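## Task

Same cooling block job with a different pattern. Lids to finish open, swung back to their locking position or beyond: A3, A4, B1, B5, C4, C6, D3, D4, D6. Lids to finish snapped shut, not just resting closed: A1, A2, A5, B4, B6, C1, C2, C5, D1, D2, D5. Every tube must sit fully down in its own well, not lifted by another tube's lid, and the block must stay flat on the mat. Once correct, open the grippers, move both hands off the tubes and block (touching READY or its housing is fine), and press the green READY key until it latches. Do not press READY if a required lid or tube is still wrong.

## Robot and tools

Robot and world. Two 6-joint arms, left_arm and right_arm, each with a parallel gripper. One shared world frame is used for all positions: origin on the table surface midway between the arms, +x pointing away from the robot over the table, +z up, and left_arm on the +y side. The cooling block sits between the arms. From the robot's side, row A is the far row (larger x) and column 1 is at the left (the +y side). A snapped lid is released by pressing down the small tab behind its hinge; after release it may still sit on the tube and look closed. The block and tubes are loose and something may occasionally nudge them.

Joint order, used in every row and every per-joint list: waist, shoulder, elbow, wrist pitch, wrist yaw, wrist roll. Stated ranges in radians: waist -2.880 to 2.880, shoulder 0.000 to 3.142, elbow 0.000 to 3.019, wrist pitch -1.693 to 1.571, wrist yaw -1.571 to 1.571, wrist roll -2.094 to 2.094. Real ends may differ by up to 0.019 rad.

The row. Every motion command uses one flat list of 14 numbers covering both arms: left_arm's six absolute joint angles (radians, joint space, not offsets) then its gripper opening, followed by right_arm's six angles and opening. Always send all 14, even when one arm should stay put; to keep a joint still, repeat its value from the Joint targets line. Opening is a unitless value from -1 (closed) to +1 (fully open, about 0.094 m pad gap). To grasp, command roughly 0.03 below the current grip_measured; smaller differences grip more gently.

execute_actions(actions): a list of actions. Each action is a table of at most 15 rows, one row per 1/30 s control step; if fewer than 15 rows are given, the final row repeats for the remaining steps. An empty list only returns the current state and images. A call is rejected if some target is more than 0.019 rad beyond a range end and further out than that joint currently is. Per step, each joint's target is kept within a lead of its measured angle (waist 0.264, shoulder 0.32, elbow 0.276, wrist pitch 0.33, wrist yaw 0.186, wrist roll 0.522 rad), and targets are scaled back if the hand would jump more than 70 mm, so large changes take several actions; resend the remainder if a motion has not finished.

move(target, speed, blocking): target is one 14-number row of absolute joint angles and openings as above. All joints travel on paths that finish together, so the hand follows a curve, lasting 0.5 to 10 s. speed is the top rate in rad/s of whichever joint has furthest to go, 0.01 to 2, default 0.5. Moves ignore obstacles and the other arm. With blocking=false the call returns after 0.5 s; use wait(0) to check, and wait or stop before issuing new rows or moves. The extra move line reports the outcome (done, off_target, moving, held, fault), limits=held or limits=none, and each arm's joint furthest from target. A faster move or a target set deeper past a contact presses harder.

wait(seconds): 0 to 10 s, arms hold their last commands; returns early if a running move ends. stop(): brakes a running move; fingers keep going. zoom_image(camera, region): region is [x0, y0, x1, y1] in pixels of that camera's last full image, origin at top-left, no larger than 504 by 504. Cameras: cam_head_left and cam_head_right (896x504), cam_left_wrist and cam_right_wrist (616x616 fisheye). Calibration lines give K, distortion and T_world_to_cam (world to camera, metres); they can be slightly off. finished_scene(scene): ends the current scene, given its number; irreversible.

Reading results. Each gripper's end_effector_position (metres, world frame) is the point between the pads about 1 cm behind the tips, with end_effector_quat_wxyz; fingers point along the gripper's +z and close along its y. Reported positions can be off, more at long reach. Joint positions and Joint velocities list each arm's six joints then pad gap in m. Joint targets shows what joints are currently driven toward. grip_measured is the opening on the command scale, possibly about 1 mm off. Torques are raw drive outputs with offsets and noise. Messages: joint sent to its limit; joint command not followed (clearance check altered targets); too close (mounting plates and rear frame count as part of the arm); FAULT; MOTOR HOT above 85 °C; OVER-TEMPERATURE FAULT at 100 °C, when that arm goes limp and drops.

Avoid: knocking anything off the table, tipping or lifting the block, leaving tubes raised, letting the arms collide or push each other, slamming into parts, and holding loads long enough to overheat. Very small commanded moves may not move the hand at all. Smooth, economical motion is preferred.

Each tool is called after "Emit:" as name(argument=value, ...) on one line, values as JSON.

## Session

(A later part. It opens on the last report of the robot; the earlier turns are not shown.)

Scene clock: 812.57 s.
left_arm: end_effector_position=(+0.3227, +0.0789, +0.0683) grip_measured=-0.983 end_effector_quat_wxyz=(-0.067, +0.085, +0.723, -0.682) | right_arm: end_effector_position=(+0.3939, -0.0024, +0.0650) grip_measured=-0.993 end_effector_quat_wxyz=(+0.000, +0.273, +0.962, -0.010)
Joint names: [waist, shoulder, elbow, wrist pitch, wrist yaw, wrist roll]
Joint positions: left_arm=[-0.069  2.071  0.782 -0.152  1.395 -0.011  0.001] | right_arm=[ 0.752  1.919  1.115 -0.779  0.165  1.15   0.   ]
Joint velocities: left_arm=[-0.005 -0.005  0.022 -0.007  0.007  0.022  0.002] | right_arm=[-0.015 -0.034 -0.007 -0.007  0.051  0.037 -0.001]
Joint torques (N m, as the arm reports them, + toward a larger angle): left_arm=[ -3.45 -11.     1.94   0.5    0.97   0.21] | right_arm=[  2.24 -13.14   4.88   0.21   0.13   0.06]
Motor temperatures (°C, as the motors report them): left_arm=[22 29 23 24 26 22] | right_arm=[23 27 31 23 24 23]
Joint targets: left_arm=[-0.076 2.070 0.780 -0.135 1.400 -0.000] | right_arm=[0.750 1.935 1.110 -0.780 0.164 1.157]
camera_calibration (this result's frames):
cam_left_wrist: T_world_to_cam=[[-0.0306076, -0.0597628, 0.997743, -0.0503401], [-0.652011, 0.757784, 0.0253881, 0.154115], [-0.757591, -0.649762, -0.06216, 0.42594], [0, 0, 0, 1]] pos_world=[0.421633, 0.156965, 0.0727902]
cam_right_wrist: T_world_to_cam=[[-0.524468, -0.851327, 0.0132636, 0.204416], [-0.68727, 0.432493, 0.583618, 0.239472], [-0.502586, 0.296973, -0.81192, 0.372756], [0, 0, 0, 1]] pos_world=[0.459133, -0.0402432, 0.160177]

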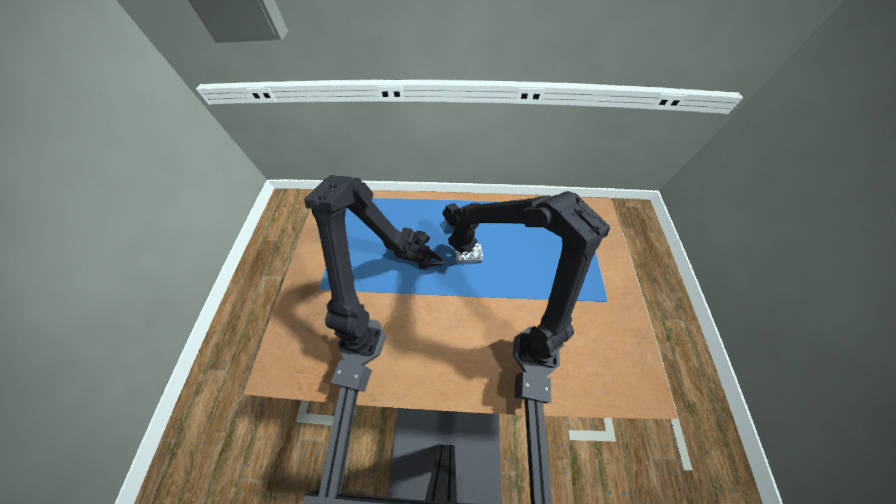

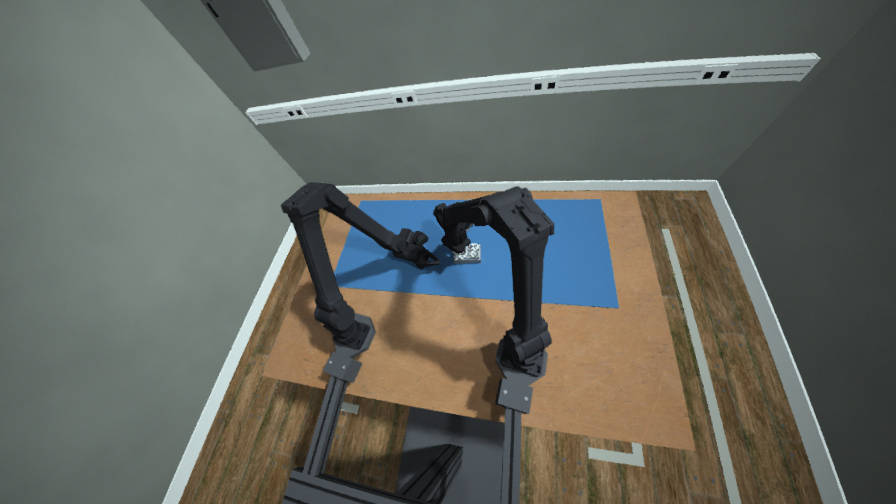

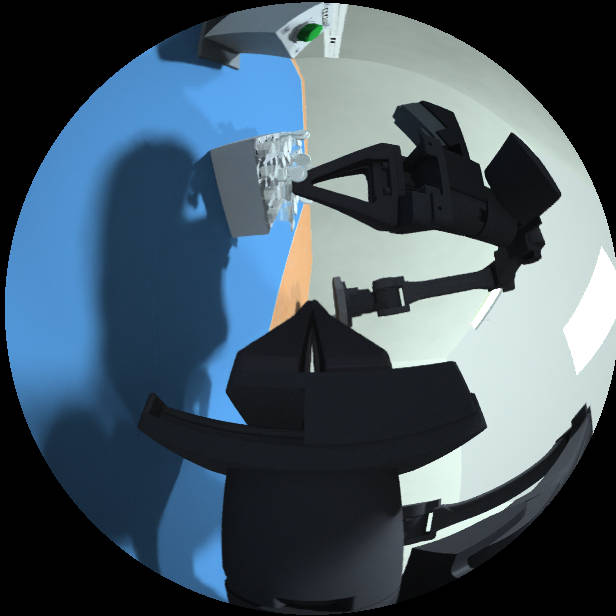

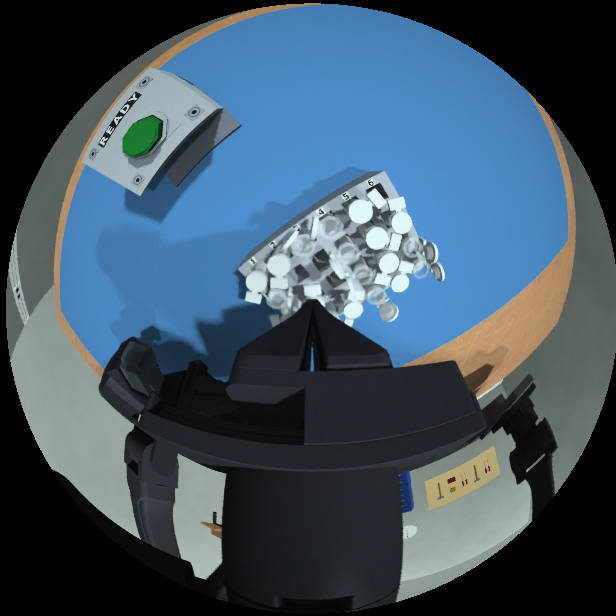

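Emit:
execute_actions(actions=[[[-0.076,2.07,0.78,-0.135,1.4,0,-1,0.745,1.908,1.115,-0.780,0.160,1.157,-1],[-0.076,2.07,0.78,-0.135,1.4,0,-1,0.740,1.904,1.125,-0.785,0.158,1.14,-1],[-0.076,2.07,0.78,-0.135,1.4,0,-1,0.737,1.900,1.135,-0.790,0.156,1.12,-1],[-0.076,2.07,0.78,-0.135,1.4,0,-1,0.735,1.896,1.145,-0.795,0.155,1.10,-1],[-0.076,2.07,0.78,-0.135,1.4,0,-1,0.733,1.896,1.153,-0.797,0.155,1.075,-1],[-0.076,2.07,0.78,-0.135,1.4,0,-1,0.731,1.896,1.156,-0.799,0.155,1.05,-1],[-0.076,2.07,0.78,-0.135,1.4,0,-1,0.729,1.896,1.159,-0.801,0.155,1.025,-1],[-0.076,2.07,0.78,-0.135,1.4,0,-1,0.727,1.896,1.162,-0.803,0.155,1.0,-1],[-0.076,2.07,0.78,-0.135,1.4,0,-1,0.725,1.896,1.165,-0.805,0.155,0.975,-1],[-0.076,2.07,0.78,-0.135,1.4,0,-1,0.723,1.896,1.168,-0.807,0.155,0.95,-1],[-0.076,2.07,0.78,-0.135,1.4,0,-1,0.721,1.896,1.171,-0.809,0.155,0.925,-1],[-0.076,2.07,0.78,-0.135,1.4,0,-1,0.719,1.896,1.174,-0.811,0.155,0.90,-1],[-0.076,2.07,0.78,-0.135,1.4,0,-1,0.717,1.896,1.177,-0.813,0.155,0.875,-1],[-0.076,2.07,0.78,-0.135,1.4,0,-1,0.715,1.896,1.180,-0.815,0.155,0.85,-1],[-0.076,2.07,0.78,-0.135,1.4,0,-1,0.713,1.896,1.183,-0.817,0.155,0.825,-1]],[[-0.076,2.07,0.78,-0.135,1.4,0,-1,0.711,1.896,1.186,-0.819,0.155,0.80,-1],[-0.076,2.07,0.78,-0.135,1.4,0,-1,0.709,1.896,1.189,-0.821,0.155,0.775,-1],[-0.076,2.07,0.78,-0.135,1.4,0,-1,0.707,1.896,1.189,-0.823,0.155,0.75,-1],[-0.076,2.07,0.78,-0.135,1.4,0,-1,0.705,1.896,1.189,-0.825,0.155,0.725,-1],[-0.076,2.07,0.78,-0.135,1.4,0,-1,0.703,1.896,1.189,-0.827,0.155,0.70,-1],[-0.076,2.07,0.78,-0.135,1.4,0,-1,0.701,1.896,1.189,-0.829,0.155,0.675,-1],[-0.076,2.07,0.78,-0.135,1.4,0,-1,0.699,1.896,1.189,-0.831,0.155,0.65,-1],[-0.076,2.07,0.78,-0.135,1.4,0,-1,0.697,1.896,1.189,-0.831,0.155,0.625,-1],[-0.076,2.07,0.78,-0.135,1.4,0,-1,0.695,1.896,1.189,-0.831,0.155,0.60,-1],[-0.076,2.07,0.78,-0.135,1.4,0,-1,0.693,1.896,1.189,-0.831,0.155,0.575,-1],[-0.076,2.07,0.78,-0.135,1.4,0,-1,0.691,1.896,1.189,-0.831,0.155,0.55,-1],[-0.076,2.07,0.78,-0.135,1.4,0,-1,0.689,1.896,1.189,-0.831,0.155,0.53,-1],[-0.076,2.07,0.78,-0.135,1.4,0,-1,0.687,1.896,1.189,-0.831,0.155,0.515,-1],[-0.076,2.07,0.78,-0.135,1.4,0,-1,0.685,1.896,1.189,-0.831,0.155,0.515,-1],[-0.076,2.07,0.78,-0.135,1.4,0,-1,0.684,1.896,1.189,-0.831,0.155,0.515,-1]]])

Scene clock: 842.13 s.
left_arm: end_effector_position=(+0.3227, +0.0789, +0.0683) grip_measured=-0.983 end_effector_quat_wxyz=(-0.067, +0.085, +0.723, -0.682) | right_arm: end_effector_position=(+0.4145, -0.0173, +0.0766) grip_measured=-0.993 end_effector_quat_wxyz=(-0.003, +0.018, +1.000, -0.006)
Joint names: [waist, shoulder, elbow, wrist pitch, wrist yaw, wrist roll]
Joint positions: left_arm=[-0.069  2.071  0.782 -0.152  1.395 -0.011  0.001] | right_arm=[ 0.705  1.906  1.148 -0.815  0.158  0.584  0.   ]
Joint velocities: left_arm=[-0.015 -0.005 -0.007  0.007 -0.051  0.007 -0.001] | right_arm=[-0.063 -0.015 -0.012 -0.012  0.022 -0.403 -0.   ]
Joint torques (N m, as the arm reports them, + toward a larger angle): left_arm=[ -3.43 -10.81   1.98   0.61   0.97   0.23] | right_arm=[  1.67 -16.07   8.1   -0.32   0.01  -0.26]
Motor temperatures (°C, as the motors report them): left_arm=[22 29 23 24 26 22] | right_arm=[23 27 31 23 24 23]
Joint targets: left_arm=[-0.076 2.070 0.780 -0.135 1.400 -0.000] | right_arm=[0.684 1.896 1.189 -0.831 0.155 0.515]
camera_calibration (this result's frames):
cam_left_wrist: T_world_to_cam=[[-0.0306076, -0.0597628, 0.997743, -0.0503401], [-0.652011, 0.757784, 0.0253881, 0.154115], [-0.757591, -0.649762, -0.06216, 0.42594], [0, 0, 0, 1]] pos_world=[0.421633, 0.156965, 0.0727902]
cam_right_wrist: T_world_to_cam=[[-0.0344411, -0.999388, 0.0061014, -0.00274635], [-0.804378, 0.0313428, 0.59329, 0.294192], [-0.593118, 0.0155257, -0.804966, 0.429028], [0, 0, 0, 1]] pos_world=[0.491011, -0.0186264, 0.170829]

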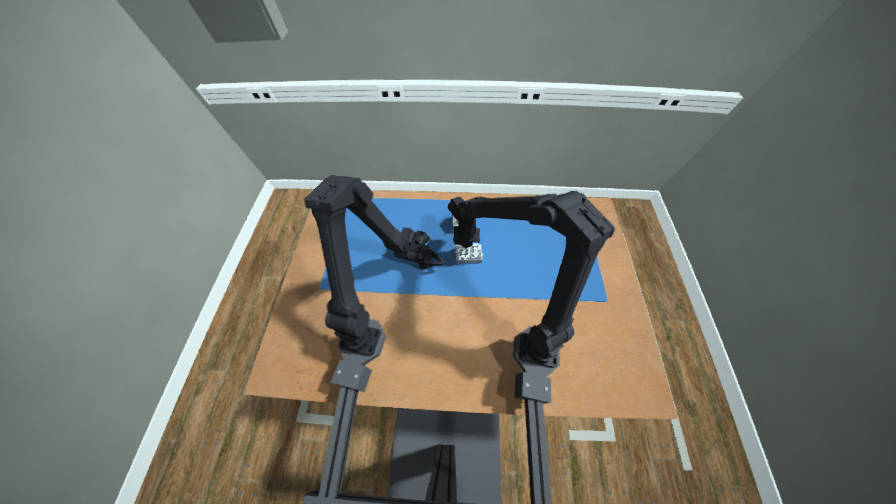

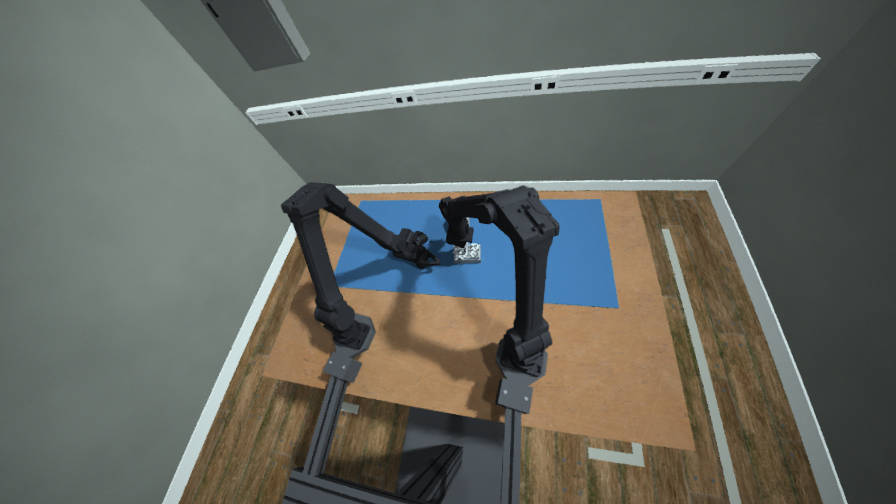

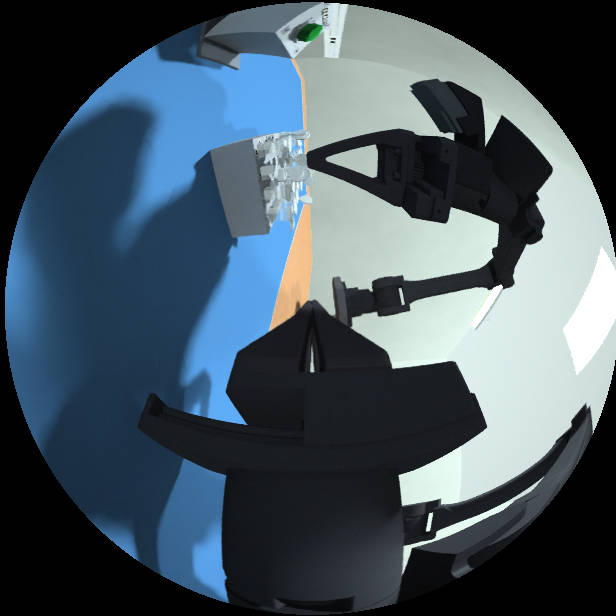

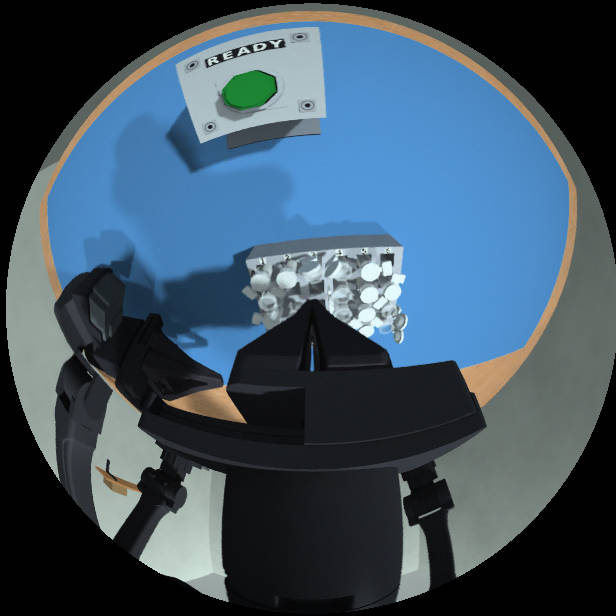

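Emit:
execute_actions(actions=[])

Emit:
zoom_image(camera="cam_right_wrist", region=[250, 230, 410, 350])

Scene clock: 844.50 s.
left_arm: end_effector_position=(+0.3227, +0.0789, +0.0683) grip_measured=-0.983 end_effector_quat_wxyz=(-0.067, +0.085, +0.723, -0.682) | right_arm: end_effector_position=(+0.4157, -0.0196, +0.0762) grip_measured=-0.993 end_effector_quat_wxyz=(-0.004, -0.009, +1.000, -0.006)
Joint names: [waist, shoulder, elbow, wrist pitch, wrist yaw, wrist roll]
Joint positions: left_arm=[-0.069  2.071  0.782 -0.152  1.395 -0.011  0.001] | right_arm=[ 0.699  1.906  1.148 -0.815  0.158  0.524  0.   ]
Joint velocities: left_arm=[ 0.005  0.005 -0.012  0.002 -0.051 -0.007 -0.   ] | right_arm=[-0.015 -0.005 -0.002  0.017  0.007  0.022  0.   ]
Joint torques (N m, as the arm reports them, + toward a larger angle): left_arm=[ -3.25 -10.64   1.96   0.56   0.97   0.21] | right_arm=[  1.9  -16.32   8.14  -0.42   0.02  -0.09]
Motor temperatures (°C, as the motors report them): left_arm=[22 29 23 24 26 22] | right_arm=[23 27 31 23 24 23]
Joint targets: left_arm=[-0.076 2.070 0.780 -0.135 1.400 0.000] | right_arm=[0.684 1.896 1.189 -0.831 0.155 0.515]
camera_calibration (this result's frames):
cam_left_wrist: T_world_to_cam=[[-0.0306076, -0.0597628, 0.997743, -0.0503401], [-0.652011, 0.757784, 0.0253881, 0.154115], [-0.757591, -0.649762, -0.06216, 0.42594], [0, 0, 0, 1]] pos_world=[0.421633, 0.156965, 0.0727902]
cam_right_wrist: T_world_to_cam=[[0.0201647, -0.999778, 0.00616978, -0.0276922], [-0.804075, -0.0125494, 0.594395, 0.294395], [-0.594186, -0.0169467, -0.804149, 0.42921], [0, 0, 0, 1]] pos_world=[0.492304, -0.0167179, 0.170333]

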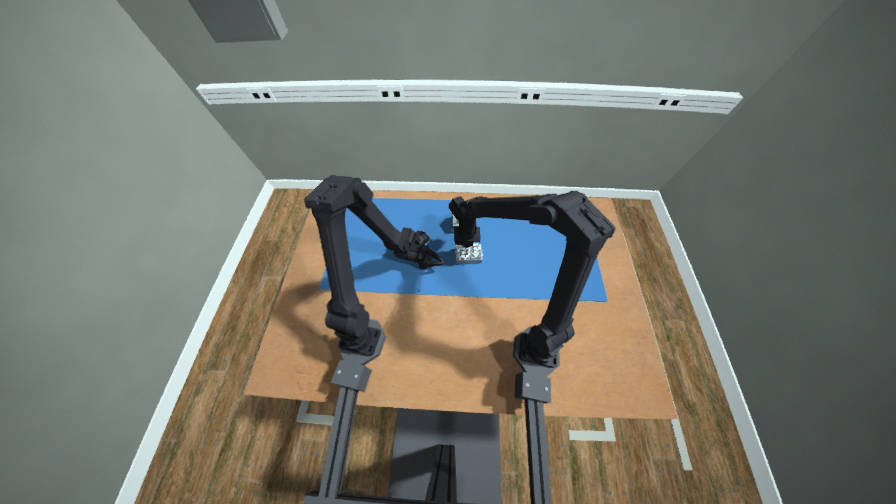

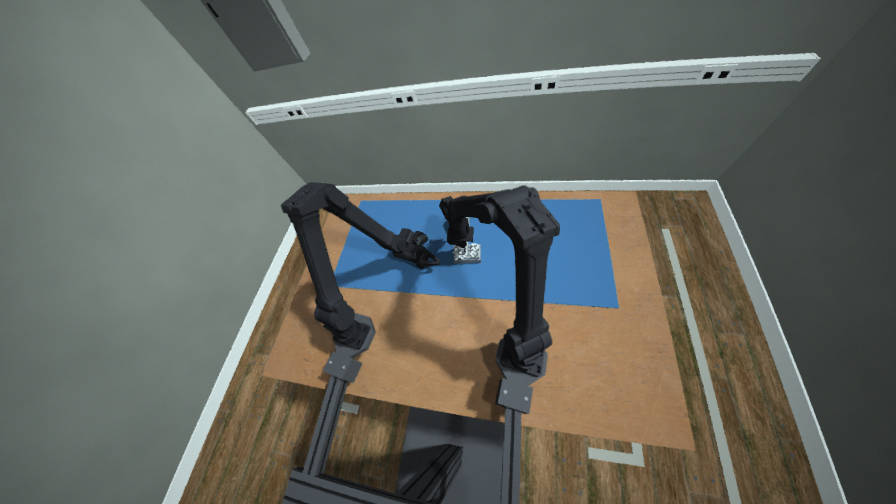

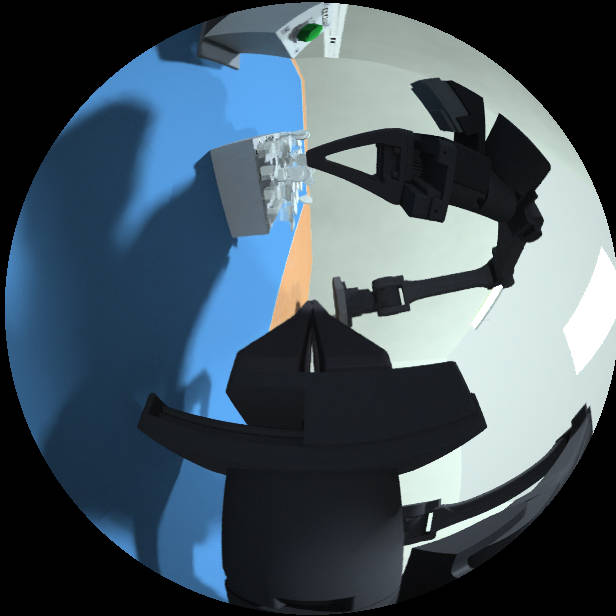

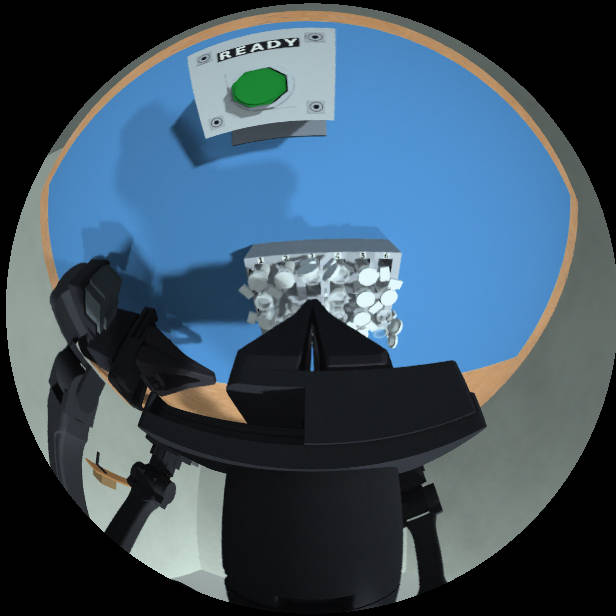

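Region (250, 230, 410, 350) of cam_right_wrist's 616x616 image, scaled by 3.150, with more detail than that image has; it fills the top 378 rows of this view, and the rest is white.

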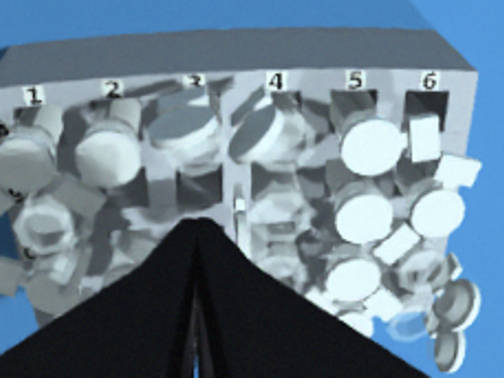

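Emit:
execute_actions(actions=[[[-0.076,2.07,0.78,-0.135,1.4,0,-1,0.682,1.900,1.143,-0.815,0.157,0.515,-1],[-0.076,2.07,0.78,-0.135,1.4,0,-1,0.680,1.900,1.142,-0.815,0.157,0.515,-1],[-0.076,2.07,0.78,-0.135,1.4,0,-1,0.678,1.900,1.141,-0.815,0.157,0.515,-1],[-0.076,2.07,0.78,-0.135,1.4,0,-1,0.676,1.900,1.140,-0.815,0.157,0.515,-1],[-0.076,2.07,0.78,-0.135,1.4,0,-1,0.674,1.900,1.139,-0.815,0.157,0.515,-1],[-0.076,2.07,0.78,-0.135,1.4,0,-1,0.672,1.900,1.138,-0.815,0.157,0.515,-1],[-0.076,2.07,0.78,-0.135,1.4,0,-1,0.670,1.900,1.137,-0.815,0.157,0.515,-1],[-0.076,2.07,0.78,-0.135,1.4,0,-1,0.668,1.900,1.136,-0.815,0.157,0.515,-1],[-0.076,2.07,0.78,-0.135,1.4,0,-1,0.666,1.900,1.135,-0.815,0.157,0.515,-1],[-0.076,2.07,0.78,-0.135,1.4,0,-1,0.664,1.900,1.134,-0.815,0.157,0.515,-1],[-0.076,2.07,0.78,-0.135,1.4,0,-1,0.662,1.900,1.133,-0.815,0.157,0.515,-1],[-0.076,2.07,0.78,-0.135,1.4,0,-1,0.660,1.900,1.132,-0.815,0.157,0.515,-1],[-0.076,2.07,0.78,-0.135,1.4,0,-1,0.658,1.900,1.131,-0.815,0.157,0.515,-1],[-0.076,2.07,0.78,-0.135,1.4,0,-1,0.656,1.900,1.130,-0.815,0.157,0.515,-1],[-0.076,2.07,0.78,-0.135,1.4,0,-1,0.654,1.900,1.129,-0.815,0.157,0.515,-1]],[[-0.076,2.07,0.78,-0.135,1.4,0,-1,0.652,1.900,1.128,-0.815,0.157,0.515,-1],[-0.076,2.07,0.78,-0.135,1.4,0,-1,0.650,1.900,1.127,-0.815,0.157,0.515,-1],[-0.076,2.07,0.78,-0.135,1.4,0,-1,0.648,1.900,1.126,-0.815,0.157,0.515,-1],[-0.076,2.07,0.78,-0.135,1.4,0,-1,0.646,1.900,1.125,-0.815,0.157,0.515,-1],[-0.076,2.07,0.78,-0.135,1.4,0,-1,0.644,1.900,1.125,-0.815,0.157,0.515,-1],[-0.076,2.07,0.78,-0.135,1.4,0,-1,0.642,1.900,1.125,-0.815,0.157,0.515,-1]]])

Emit:
zoom_image(camera="cam_right_wrist", region=[250, 230, 380, 330])

Emit:
zoom_image(camera="cam_left_wrist", region=[240, 120, 350, 240])

Scene clock: 859.10 s.
left_arm: end_effector_position=(+0.3227, +0.0789, +0.0683) grip_measured=-0.983 end_effector_quat_wxyz=(-0.067, +0.085, +0.723, -0.682) | right_arm: end_effector_position=(+0.4178, -0.0401, +0.0695) grip_measured=-0.993 end_effector_quat_wxyz=(-0.013, +0.010, +1.000, -0.010)
Joint names: [waist, shoulder, elbow, wrist pitch, wrist yaw, wrist roll]
Joint positions: left_arm=[-0.069  2.071  0.782 -0.152  1.395 -0.011  0.001] | right_arm=[ 0.658  1.906  1.134 -0.815  0.156  0.523  0.   ]
Joint velocities: left_arm=[-0.005  0.005 -0.012 -0.002  0.066  0.022 -0.   ] | right_arm=[-0.005  0.015  0.017 -0.017 -0.11   0.007  0.001]
Joint torques (N m, as the arm reports them, + toward a larger angle): left_arm=[ -3.43 -10.94   1.97   0.53   0.95   0.2 ] | right_arm=[  2.29 -15.45   4.62   0.19   0.16  -0.09]
Motor temperatures (°C, as the motors report them): left_arm=[22 29 23 24 26 22] | right_arm=[23 27 33 23 24 23]
Joint targets: left_arm=[-0.076 2.070 0.780 -0.135 1.400 -0.000] | right_arm=[0.642 1.900 1.125 -0.815 0.157 0.515]
camera_calibration (this result's frames):
cam_left_wrist: T_world_to_cam=[[-0.0306076, -0.0597628, 0.997743, -0.0503401], [-0.652011, 0.757784, 0.0253881, 0.154115], [-0.757591, -0.649762, -0.06216, 0.42594], [0, 0, 0, 1]] pos_world=[0.421633, 0.156965, 0.0727902]
cam_right_wrist: T_world_to_cam=[[-0.0179063, -0.999727, 0.0149979, -0.0328784], [-0.792943, 0.0233365, 0.608849, 0.295588], [-0.609033, -0.000990211, -0.793144, 0.430801], [0, 0, 0, 1]] pos_world=[0.496168, -0.0393408, 0.162212]

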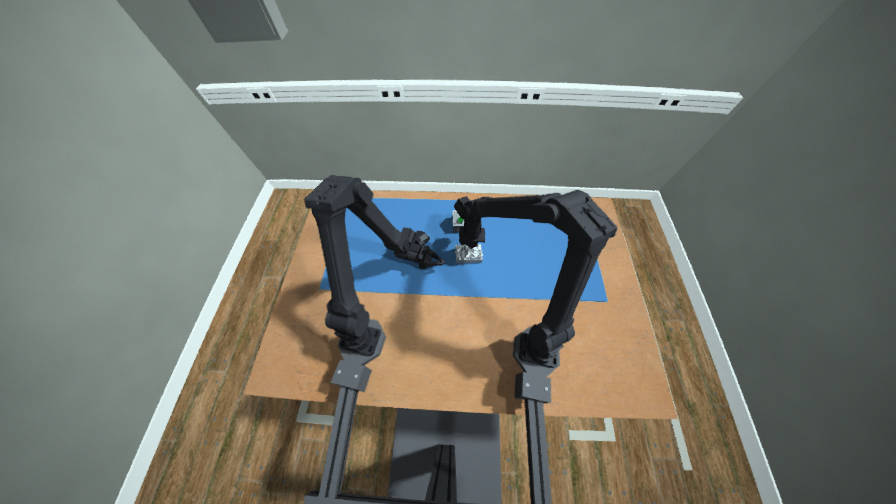

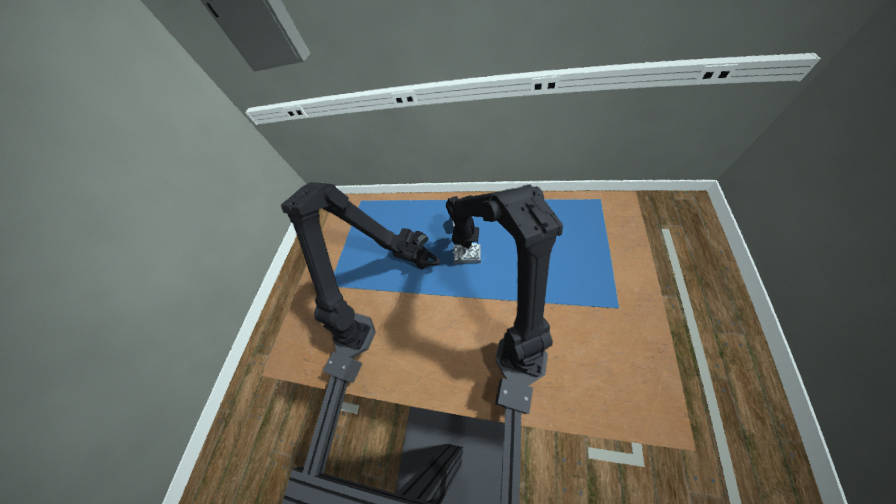

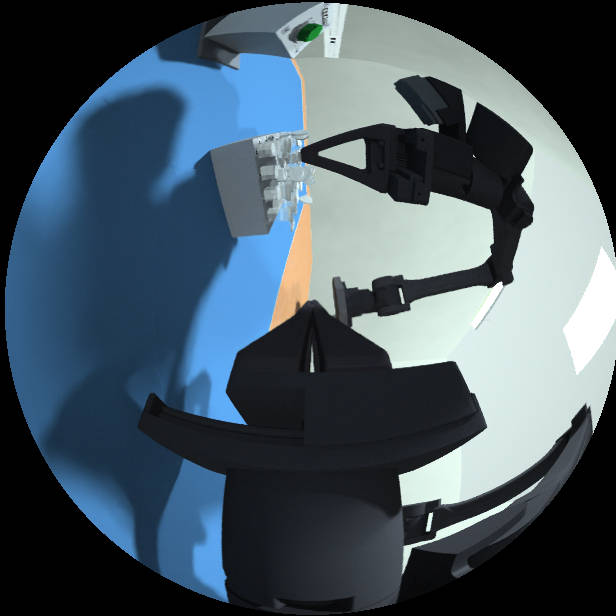

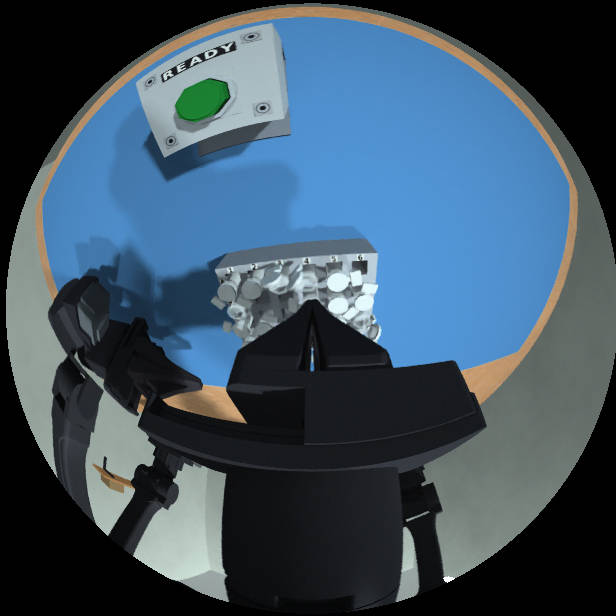

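Region (250, 230, 380, 330) of cam_right_wrist's 616x616 image, scaled by 3.877, with more detail than that image has; it fills the top 388 rows of this view, and the rest is white.

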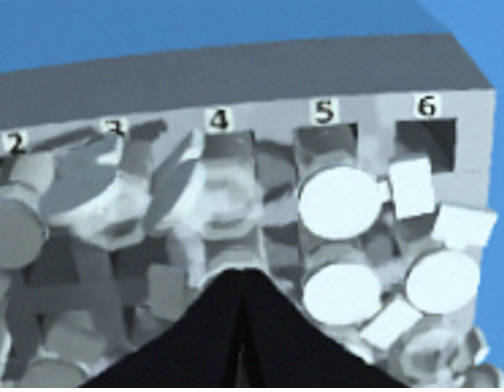

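Region (240, 120, 350, 240) of cam_left_wrist's 616x616 image, scaled by 4.200, with more detail than that image has; it fills the left 462 columns of this view, and the rest is white.

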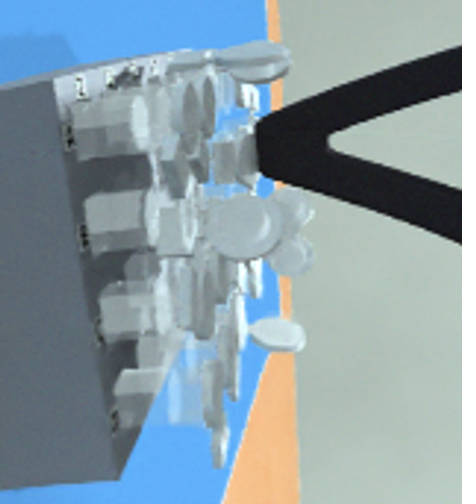

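Emit:
execute_actions(actions=[[[-0.076,2.07,0.78,-0.135,1.4,0,-1,0.650,1.918,1.129,-0.815,0.166,0.515,-1],[-0.076,2.07,0.78,-0.135,1.4,0,-1,0.650,1.922,1.129,-0.815,0.166,0.515,-1],[-0.076,2.07,0.78,-0.135,1.4,0,-1,0.650,1.926,1.129,-0.815,0.166,0.515,-1],[-0.076,2.07,0.78,-0.135,1.4,0,-1,0.650,1.930,1.129,-0.815,0.166,0.515,-1],[-0.076,2.07,0.78,-0.135,1.4,0,-1,0.650,1.934,1.129,-0.815,0.166,0.515,-1],[-0.076,2.07,0.78,-0.135,1.4,0,-1,0.650,1.940,1.129,-0.815,0.166,0.515,-1],[-0.076,2.07,0.78,-0.135,1.4,0,-1,0.650,1.948,1.129,-0.815,0.166,0.515,-1],[-0.076,2.07,0.78,-0.135,1.4,0,-1,0.650,1.956,1.129,-0.815,0.166,0.515,-1],[-0.076,2.07,0.78,-0.135,1.4,0,-1,0.650,1.964,1.129,-0.815,0.166,0.515,-1],[-0.076,2.07,0.78,-0.135,1.4,0,-1,0.650,1.972,1.129,-0.815,0.166,0.515,-1],[-0.076,2.07,0.78,-0.135,1.4,0,-1,0.650,1.980,1.129,-0.815,0.166,0.515,-1],[-0.076,2.07,0.78,-0.135,1.4,0,-1,0.650,1.980,1.129,-0.815,0.166,0.515,-1],[-0.076,2.07,0.78,-0.135,1.4,0,-1,0.650,1.980,1.129,-0.815,0.166,0.515,-1],[-0.076,2.07,0.78,-0.135,1.4,0,-1,0.650,1.980,1.129,-0.815,0.166,0.515,-1],[-0.076,2.07,0.78,-0.135,1.4,0,-1,0.650,1.932,1.129,-0.815,0.166,0.515,-1]]])

Emit:
zoom_image(camera="cam_right_wrist", region=[250, 230, 380, 330])

Scene clock: 866.93 s.
left_arm: end_effector_position=(+0.3227, +0.0789, +0.0683) grip_measured=-0.983 end_effector_quat_wxyz=(-0.067, +0.085, +0.723, -0.682) | right_arm: end_effector_position=(+0.4171, -0.0417, +0.0648) grip_measured=-0.993 end_effector_quat_wxyz=(-0.014, +0.009, +1.000, -0.017)
Joint names: [waist, shoulder, elbow, wrist pitch, wrist yaw, wrist roll]
Joint positions: left_arm=[-0.069  2.071  0.782 -0.152  1.395 -0.011  0.001] | right_arm=[ 0.658  1.917  1.135 -0.815  0.167  0.523  0.   ]
Joint velocities: left_arm=[-0.015 -0.015  0.002  0.017 -0.022 -0.022 -0.002] | right_arm=[-0.015 -0.063  0.002  0.002 -0.022  0.037  0.001]
Joint torques (N m, as the arm reports them, + toward a larger angle): left_arm=[ -3.2  -10.9    2.03   0.6    0.97   0.21] | right_arm=[  2.59 -13.06   4.65   0.02   0.07  -0.13]
Motor temperatures (°C, as the motors report them): left_arm=[22 29 23 24 26 22] | right_arm=[23 27 32 23 24 23]
Joint targets: left_arm=[-0.076 2.070 0.780 -0.135 1.400 0.000] | right_arm=[0.650 1.932 1.129 -0.815 0.166 0.515]
camera_calibration (this result's frames):
cam_left_wrist: T_world_to_cam=[[-0.0306076, -0.0597628, 0.997743, -0.0503401], [-0.652011, 0.757784, 0.0253881, 0.154115], [-0.757591, -0.649762, -0.06216, 0.42594], [0, 0, 0, 1]] pos_world=[0.421633, 0.156965, 0.0727902]
cam_right_wrist: T_world_to_cam=[[-0.0159438, -0.99945, 0.0290861, -0.0362207], [-0.790888, 0.030404, 0.611205, 0.297172], [-0.611753, -0.013259, -0.790938, 0.427138], [0, 0, 0, 1]] pos_world=[0.495755, -0.0395726, 0.15726]

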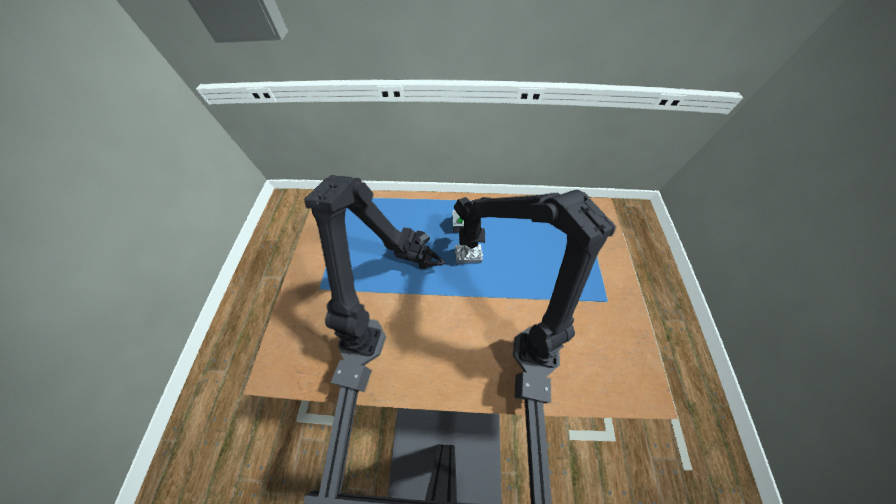

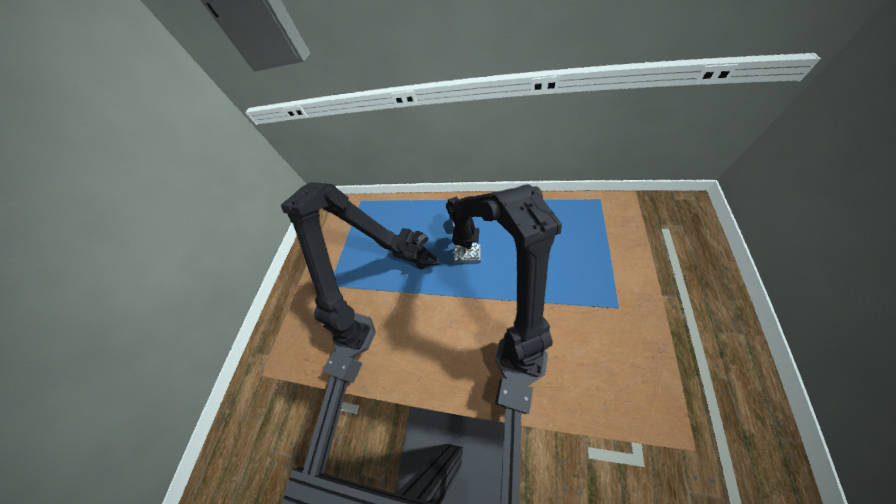

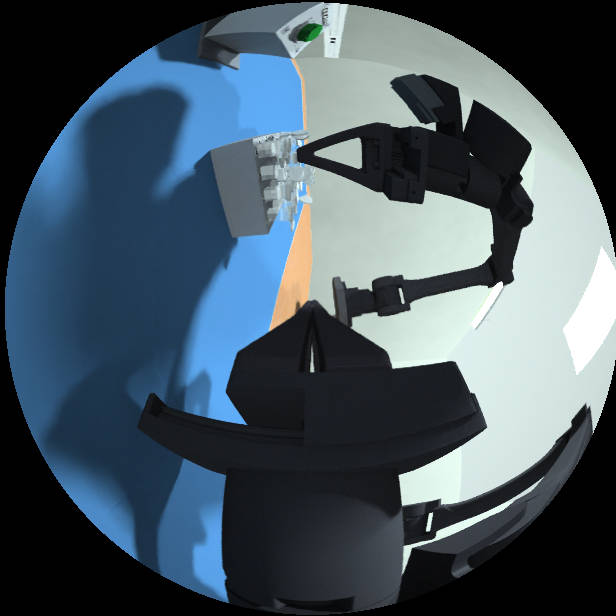

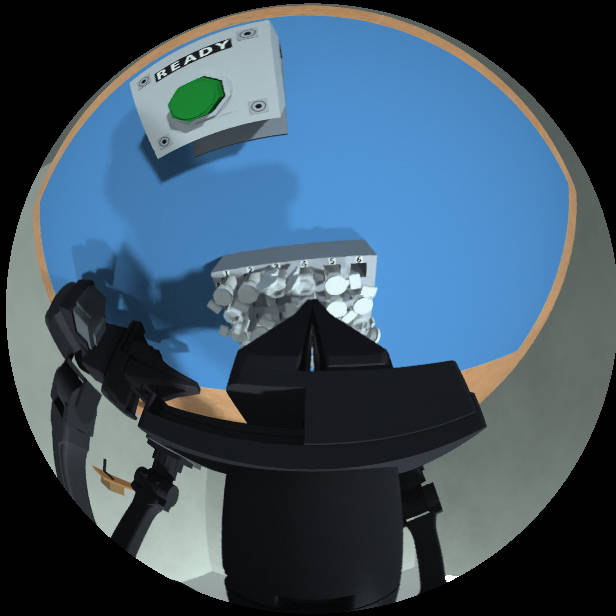

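Region (250, 230, 380, 330) of cam_right_wrist's 616x616 image, scaled by 3.877, with more detail than that image has; it fills the top 388 rows of this view, and the rest is white.

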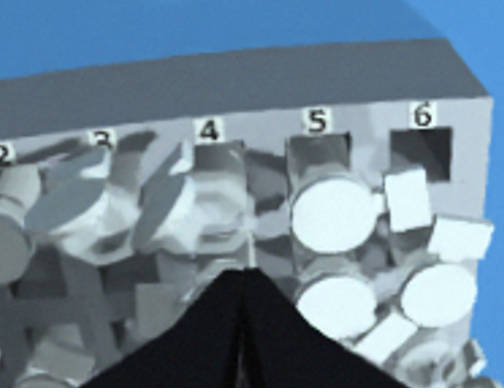

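Emit:
execute_actions(actions=[[[-0.076,2.07,0.78,-0.135,1.4,0,-1,0.648,1.906,1.150,-0.825,0.167,0.50,-1],[-0.076,2.07,0.78,-0.135,1.4,0,-1,0.646,1.902,1.165,-0.832,0.168,0.48,-1],[-0.076,2.07,0.78,-0.135,1.4,0,-1,0.645,1.898,1.173,-0.836,0.170,0.455,-1],[-0.076,2.07,0.78,-0.135,1.4,0,-1,0.644,1.896,1.175,-0.842,0.172,0.43,-1],[-0.076,2.07,0.78,-0.135,1.4,0,-1,0.643,1.896,1.177,-0.848,0.174,0.405,-1],[-0.076,2.07,0.78,-0.135,1.4,0,-1,0.642,1.896,1.179,-0.854,0.176,0.38,-1],[-0.076,2.07,0.78,-0.135,1.4,0,-1,0.641,1.896,1.181,-0.860,0.178,0.355,-1],[-0.076,2.07,0.78,-0.135,1.4,0,-1,0.640,1.896,1.183,-0.866,0.180,0.33,-1],[-0.076,2.07,0.78,-0.135,1.4,0,-1,0.639,1.896,1.185,-0.872,0.182,0.305,-1],[-0.076,2.07,0.78,-0.135,1.4,0,-1,0.638,1.896,1.187,-0.878,0.184,0.28,-1],[-0.076,2.07,0.78,-0.135,1.4,0,-1,0.637,1.896,1.189,-0.884,0.186,0.255,-1],[-0.076,2.07,0.78,-0.135,1.4,0,-1,0.636,1.896,1.191,-0.890,0.188,0.23,-1],[-0.076,2.07,0.78,-0.135,1.4,0,-1,0.635,1.896,1.193,-0.896,0.190,0.205,-1],[-0.076,2.07,0.78,-0.135,1.4,0,-1,0.634,1.896,1.195,-0.902,0.192,0.18,-1],[-0.076,2.07,0.78,-0.135,1.4,0,-1,0.633,1.896,1.197,-0.908,0.194,0.155,-1]],[[-0.076,2.07,0.78,-0.135,1.4,0,-1,0.632,1.896,1.199,-0.914,0.197,0.13,-1],[-0.076,2.07,0.78,-0.135,1.4,0,-1,0.631,1.896,1.201,-0.920,0.200,0.105,-1],[-0.076,2.07,0.78,-0.135,1.4,0,-1,0.630,1.896,1.203,-0.926,0.203,0.08,-1],[-0.076,2.07,0.78,-0.135,1.4,0,-1,0.629,1.896,1.205,-0.932,0.206,0.055,-1],[-0.076,2.07,0.78,-0.135,1.4,0,-1,0.628,1.896,1.207,-0.938,0.209,0.03,-1],[-0.076,2.07,0.78,-0.135,1.4,0,-1,0.627,1.896,1.209,-0.944,0.212,0.005,-1],[-0.076,2.07,0.78,-0.135,1.4,0,-1,0.626,1.896,1.211,-0.950,0.215,-0.02,-1],[-0.076,2.07,0.78,-0.135,1.4,0,-1,0.626,1.900,1.213,-0.956,0.218,-0.045,-1],[-0.076,2.07,0.78,-0.135,1.4,0,-1,0.626,1.905,1.215,-0.962,0.221,-0.07,-1],[-0.076,2.07,0.78,-0.135,1.4,0,-1,0.626,1.910,1.217,-0.968,0.224,-0.095,-1],[-0.076,2.07,0.78,-0.135,1.4,0,-1,0.626,1.915,1.218,-0.974,0.227,-0.12,-1],[-0.076,2.07,0.78,-0.135,1.4,0,-1,0.626,1.918,1.218,-0.980,0.230,-0.145,-1],[-0.076,2.07,0.78,-0.135,1.4,0,-1,0.626,1.920,1.218,-0.986,0.233,-0.17,-1],[-0.076,2.07,0.78,-0.135,1.4,0,-1,0.626,1.922,1.218,-0.992,0.236,-0.195,-1],[-0.076,2.07,0.78,-0.135,1.4,0,-1,0.626,1.924,1.218,-0.998,0.239,-0.22,-1]],[[-0.076,2.07,0.78,-0.135,1.4,0,-1,0.626,1.926,1.218,-1.004,0.240,-0.245,-1],[-0.076,2.07,0.78,-0.135,1.4,0,-1,0.626,1.928,1.218,-1.008,0.240,-0.27,-1],[-0.076,2.07,0.78,-0.135,1.4,0,-1,0.626,1.930,1.218,-1.010,0.240,-0.295,-1],[-0.076,2.07,0.78,-0.135,1.4,0,-1,0.626,1.932,1.218,-1.010,0.240,-0.32,-1],[-0.076,2.07,0.78,-0.135,1.4,0,-1,0.626,1.934,1.218,-1.010,0.240,-0.345,-1],[-0.076,2.07,0.78,-0.135,1.4,0,-1,0.626,1.936,1.218,-1.010,0.240,-0.37,-1],[-0.076,2.07,0.78,-0.135,1.4,0,-1,0.626,1.936,1.218,-1.010,0.240,-0.39,-1],[-0.076,2.07,0.78,-0.135,1.4,0,-1,0.626,1.936,1.218,-1.010,0.240,-0.403,-1]]])

Scene clock: 925.87 s.
left_arm: end_effector_position=(+0.3227, +0.0789, +0.0683) grip_measured=-0.983 end_effector_quat_wxyz=(-0.067, +0.085, +0.723, -0.682) | right_arm: end_effector_position=(+0.4061, -0.0718, +0.0763) grip_measured=-0.993 end_effector_quat_wxyz=(-0.091, -0.430, +0.897, -0.048)
Joint names: [waist, shoulder, elbow, wrist pitch, wrist yaw, wrist roll]
Joint positions: left_arm=[-0.069  2.071  0.782 -0.152  1.395 -0.011  0.001] | right_arm=[ 0.642  1.923  1.176 -0.994  0.237 -0.375  0.   ]
Joint velocities: left_arm=[-0.005  0.015  0.007 -0.002 -0.051  0.007  0.   ] | right_arm=[ 0.005  0.024  0.002 -0.027 -0.095 -0.183 -0.001]
Joint torques (N m, as the arm reports them, + toward a larger angle): left_arm=[ -3.34 -10.96   1.99   0.61   0.96   0.21] | right_arm=[  1.55 -14.8    8.04  -0.6    0.25  -0.09]
Motor temperatures (°C, as the motors report them): left_arm=[22 29 23 24 26 22] | right_arm=[23 27 31 23 24 23]
Joint targets: left_arm=[-0.076 2.070 0.780 -0.135 1.400 0.000] | right_arm=[0.626 1.936 1.218 -1.010 0.240 -0.403]
camera_calibration (this result's frames):
cam_left_wrist: T_world_to_cam=[[-0.0306076, -0.0597628, 0.997743, -0.0503401], [-0.652011, 0.757784, 0.0253881, 0.154115], [-0.757591, -0.649762, -0.06216, 0.42594], [0, 0, 0, 1]] pos_world=[0.421633, 0.156965, 0.0727902]
cam_right_wrist: T_world_to_cam=[[0.780737, -0.624855, 0.00251, -0.361387], [-0.421074, -0.523143, 0.740957, 0.0825841], [-0.461678, -0.57955, -0.671547, 0.318472], [0, 0, 0, 1]] pos_world=[0.463954, 0.00195919, 0.153585]

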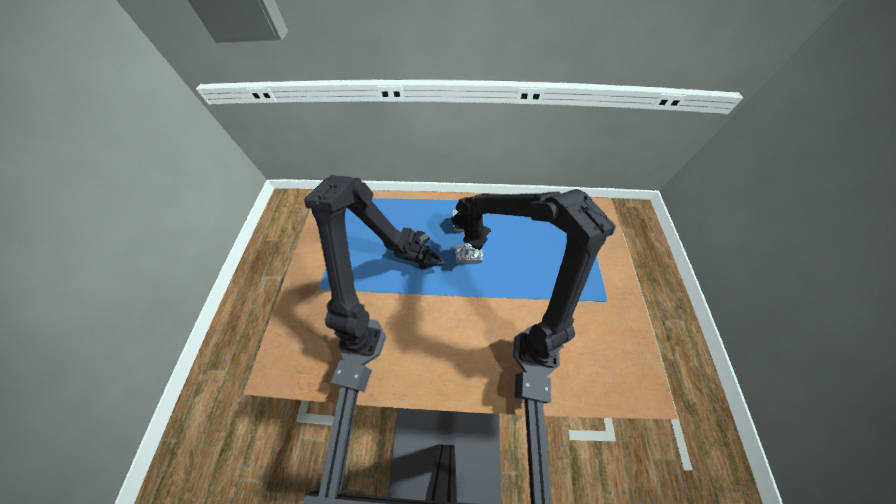

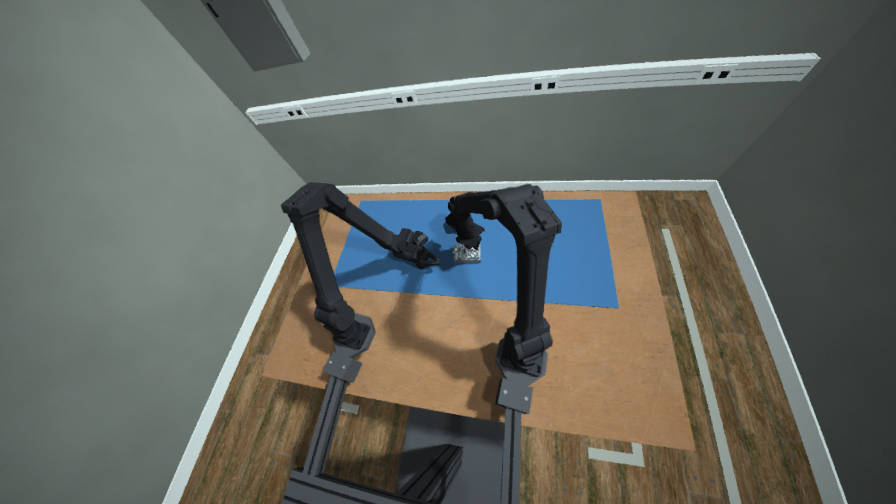

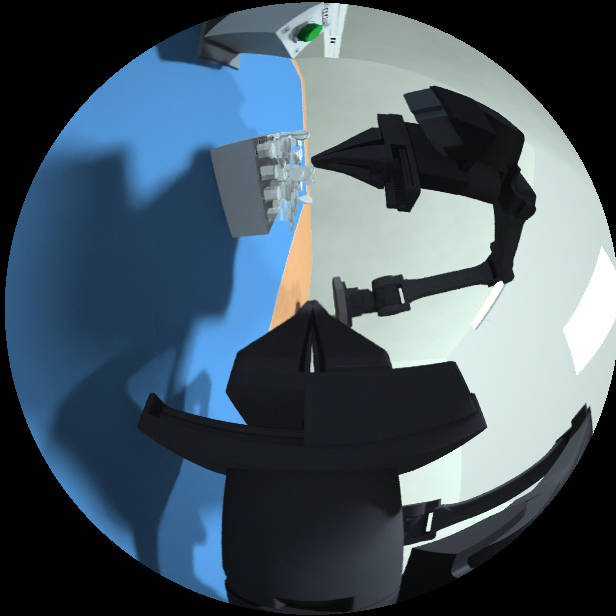

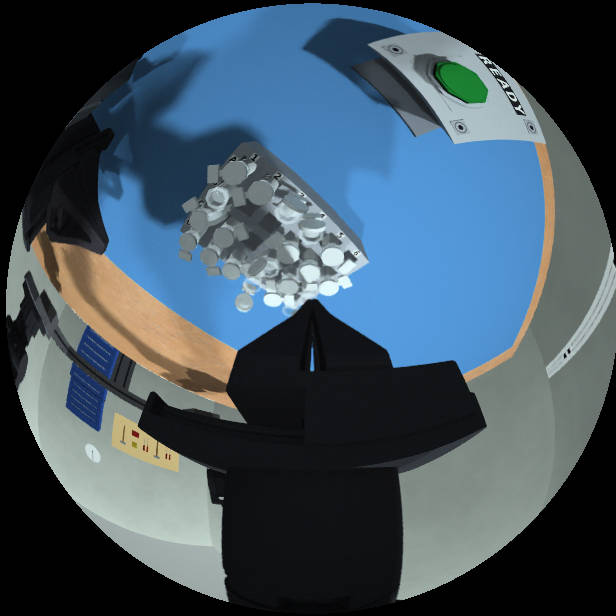

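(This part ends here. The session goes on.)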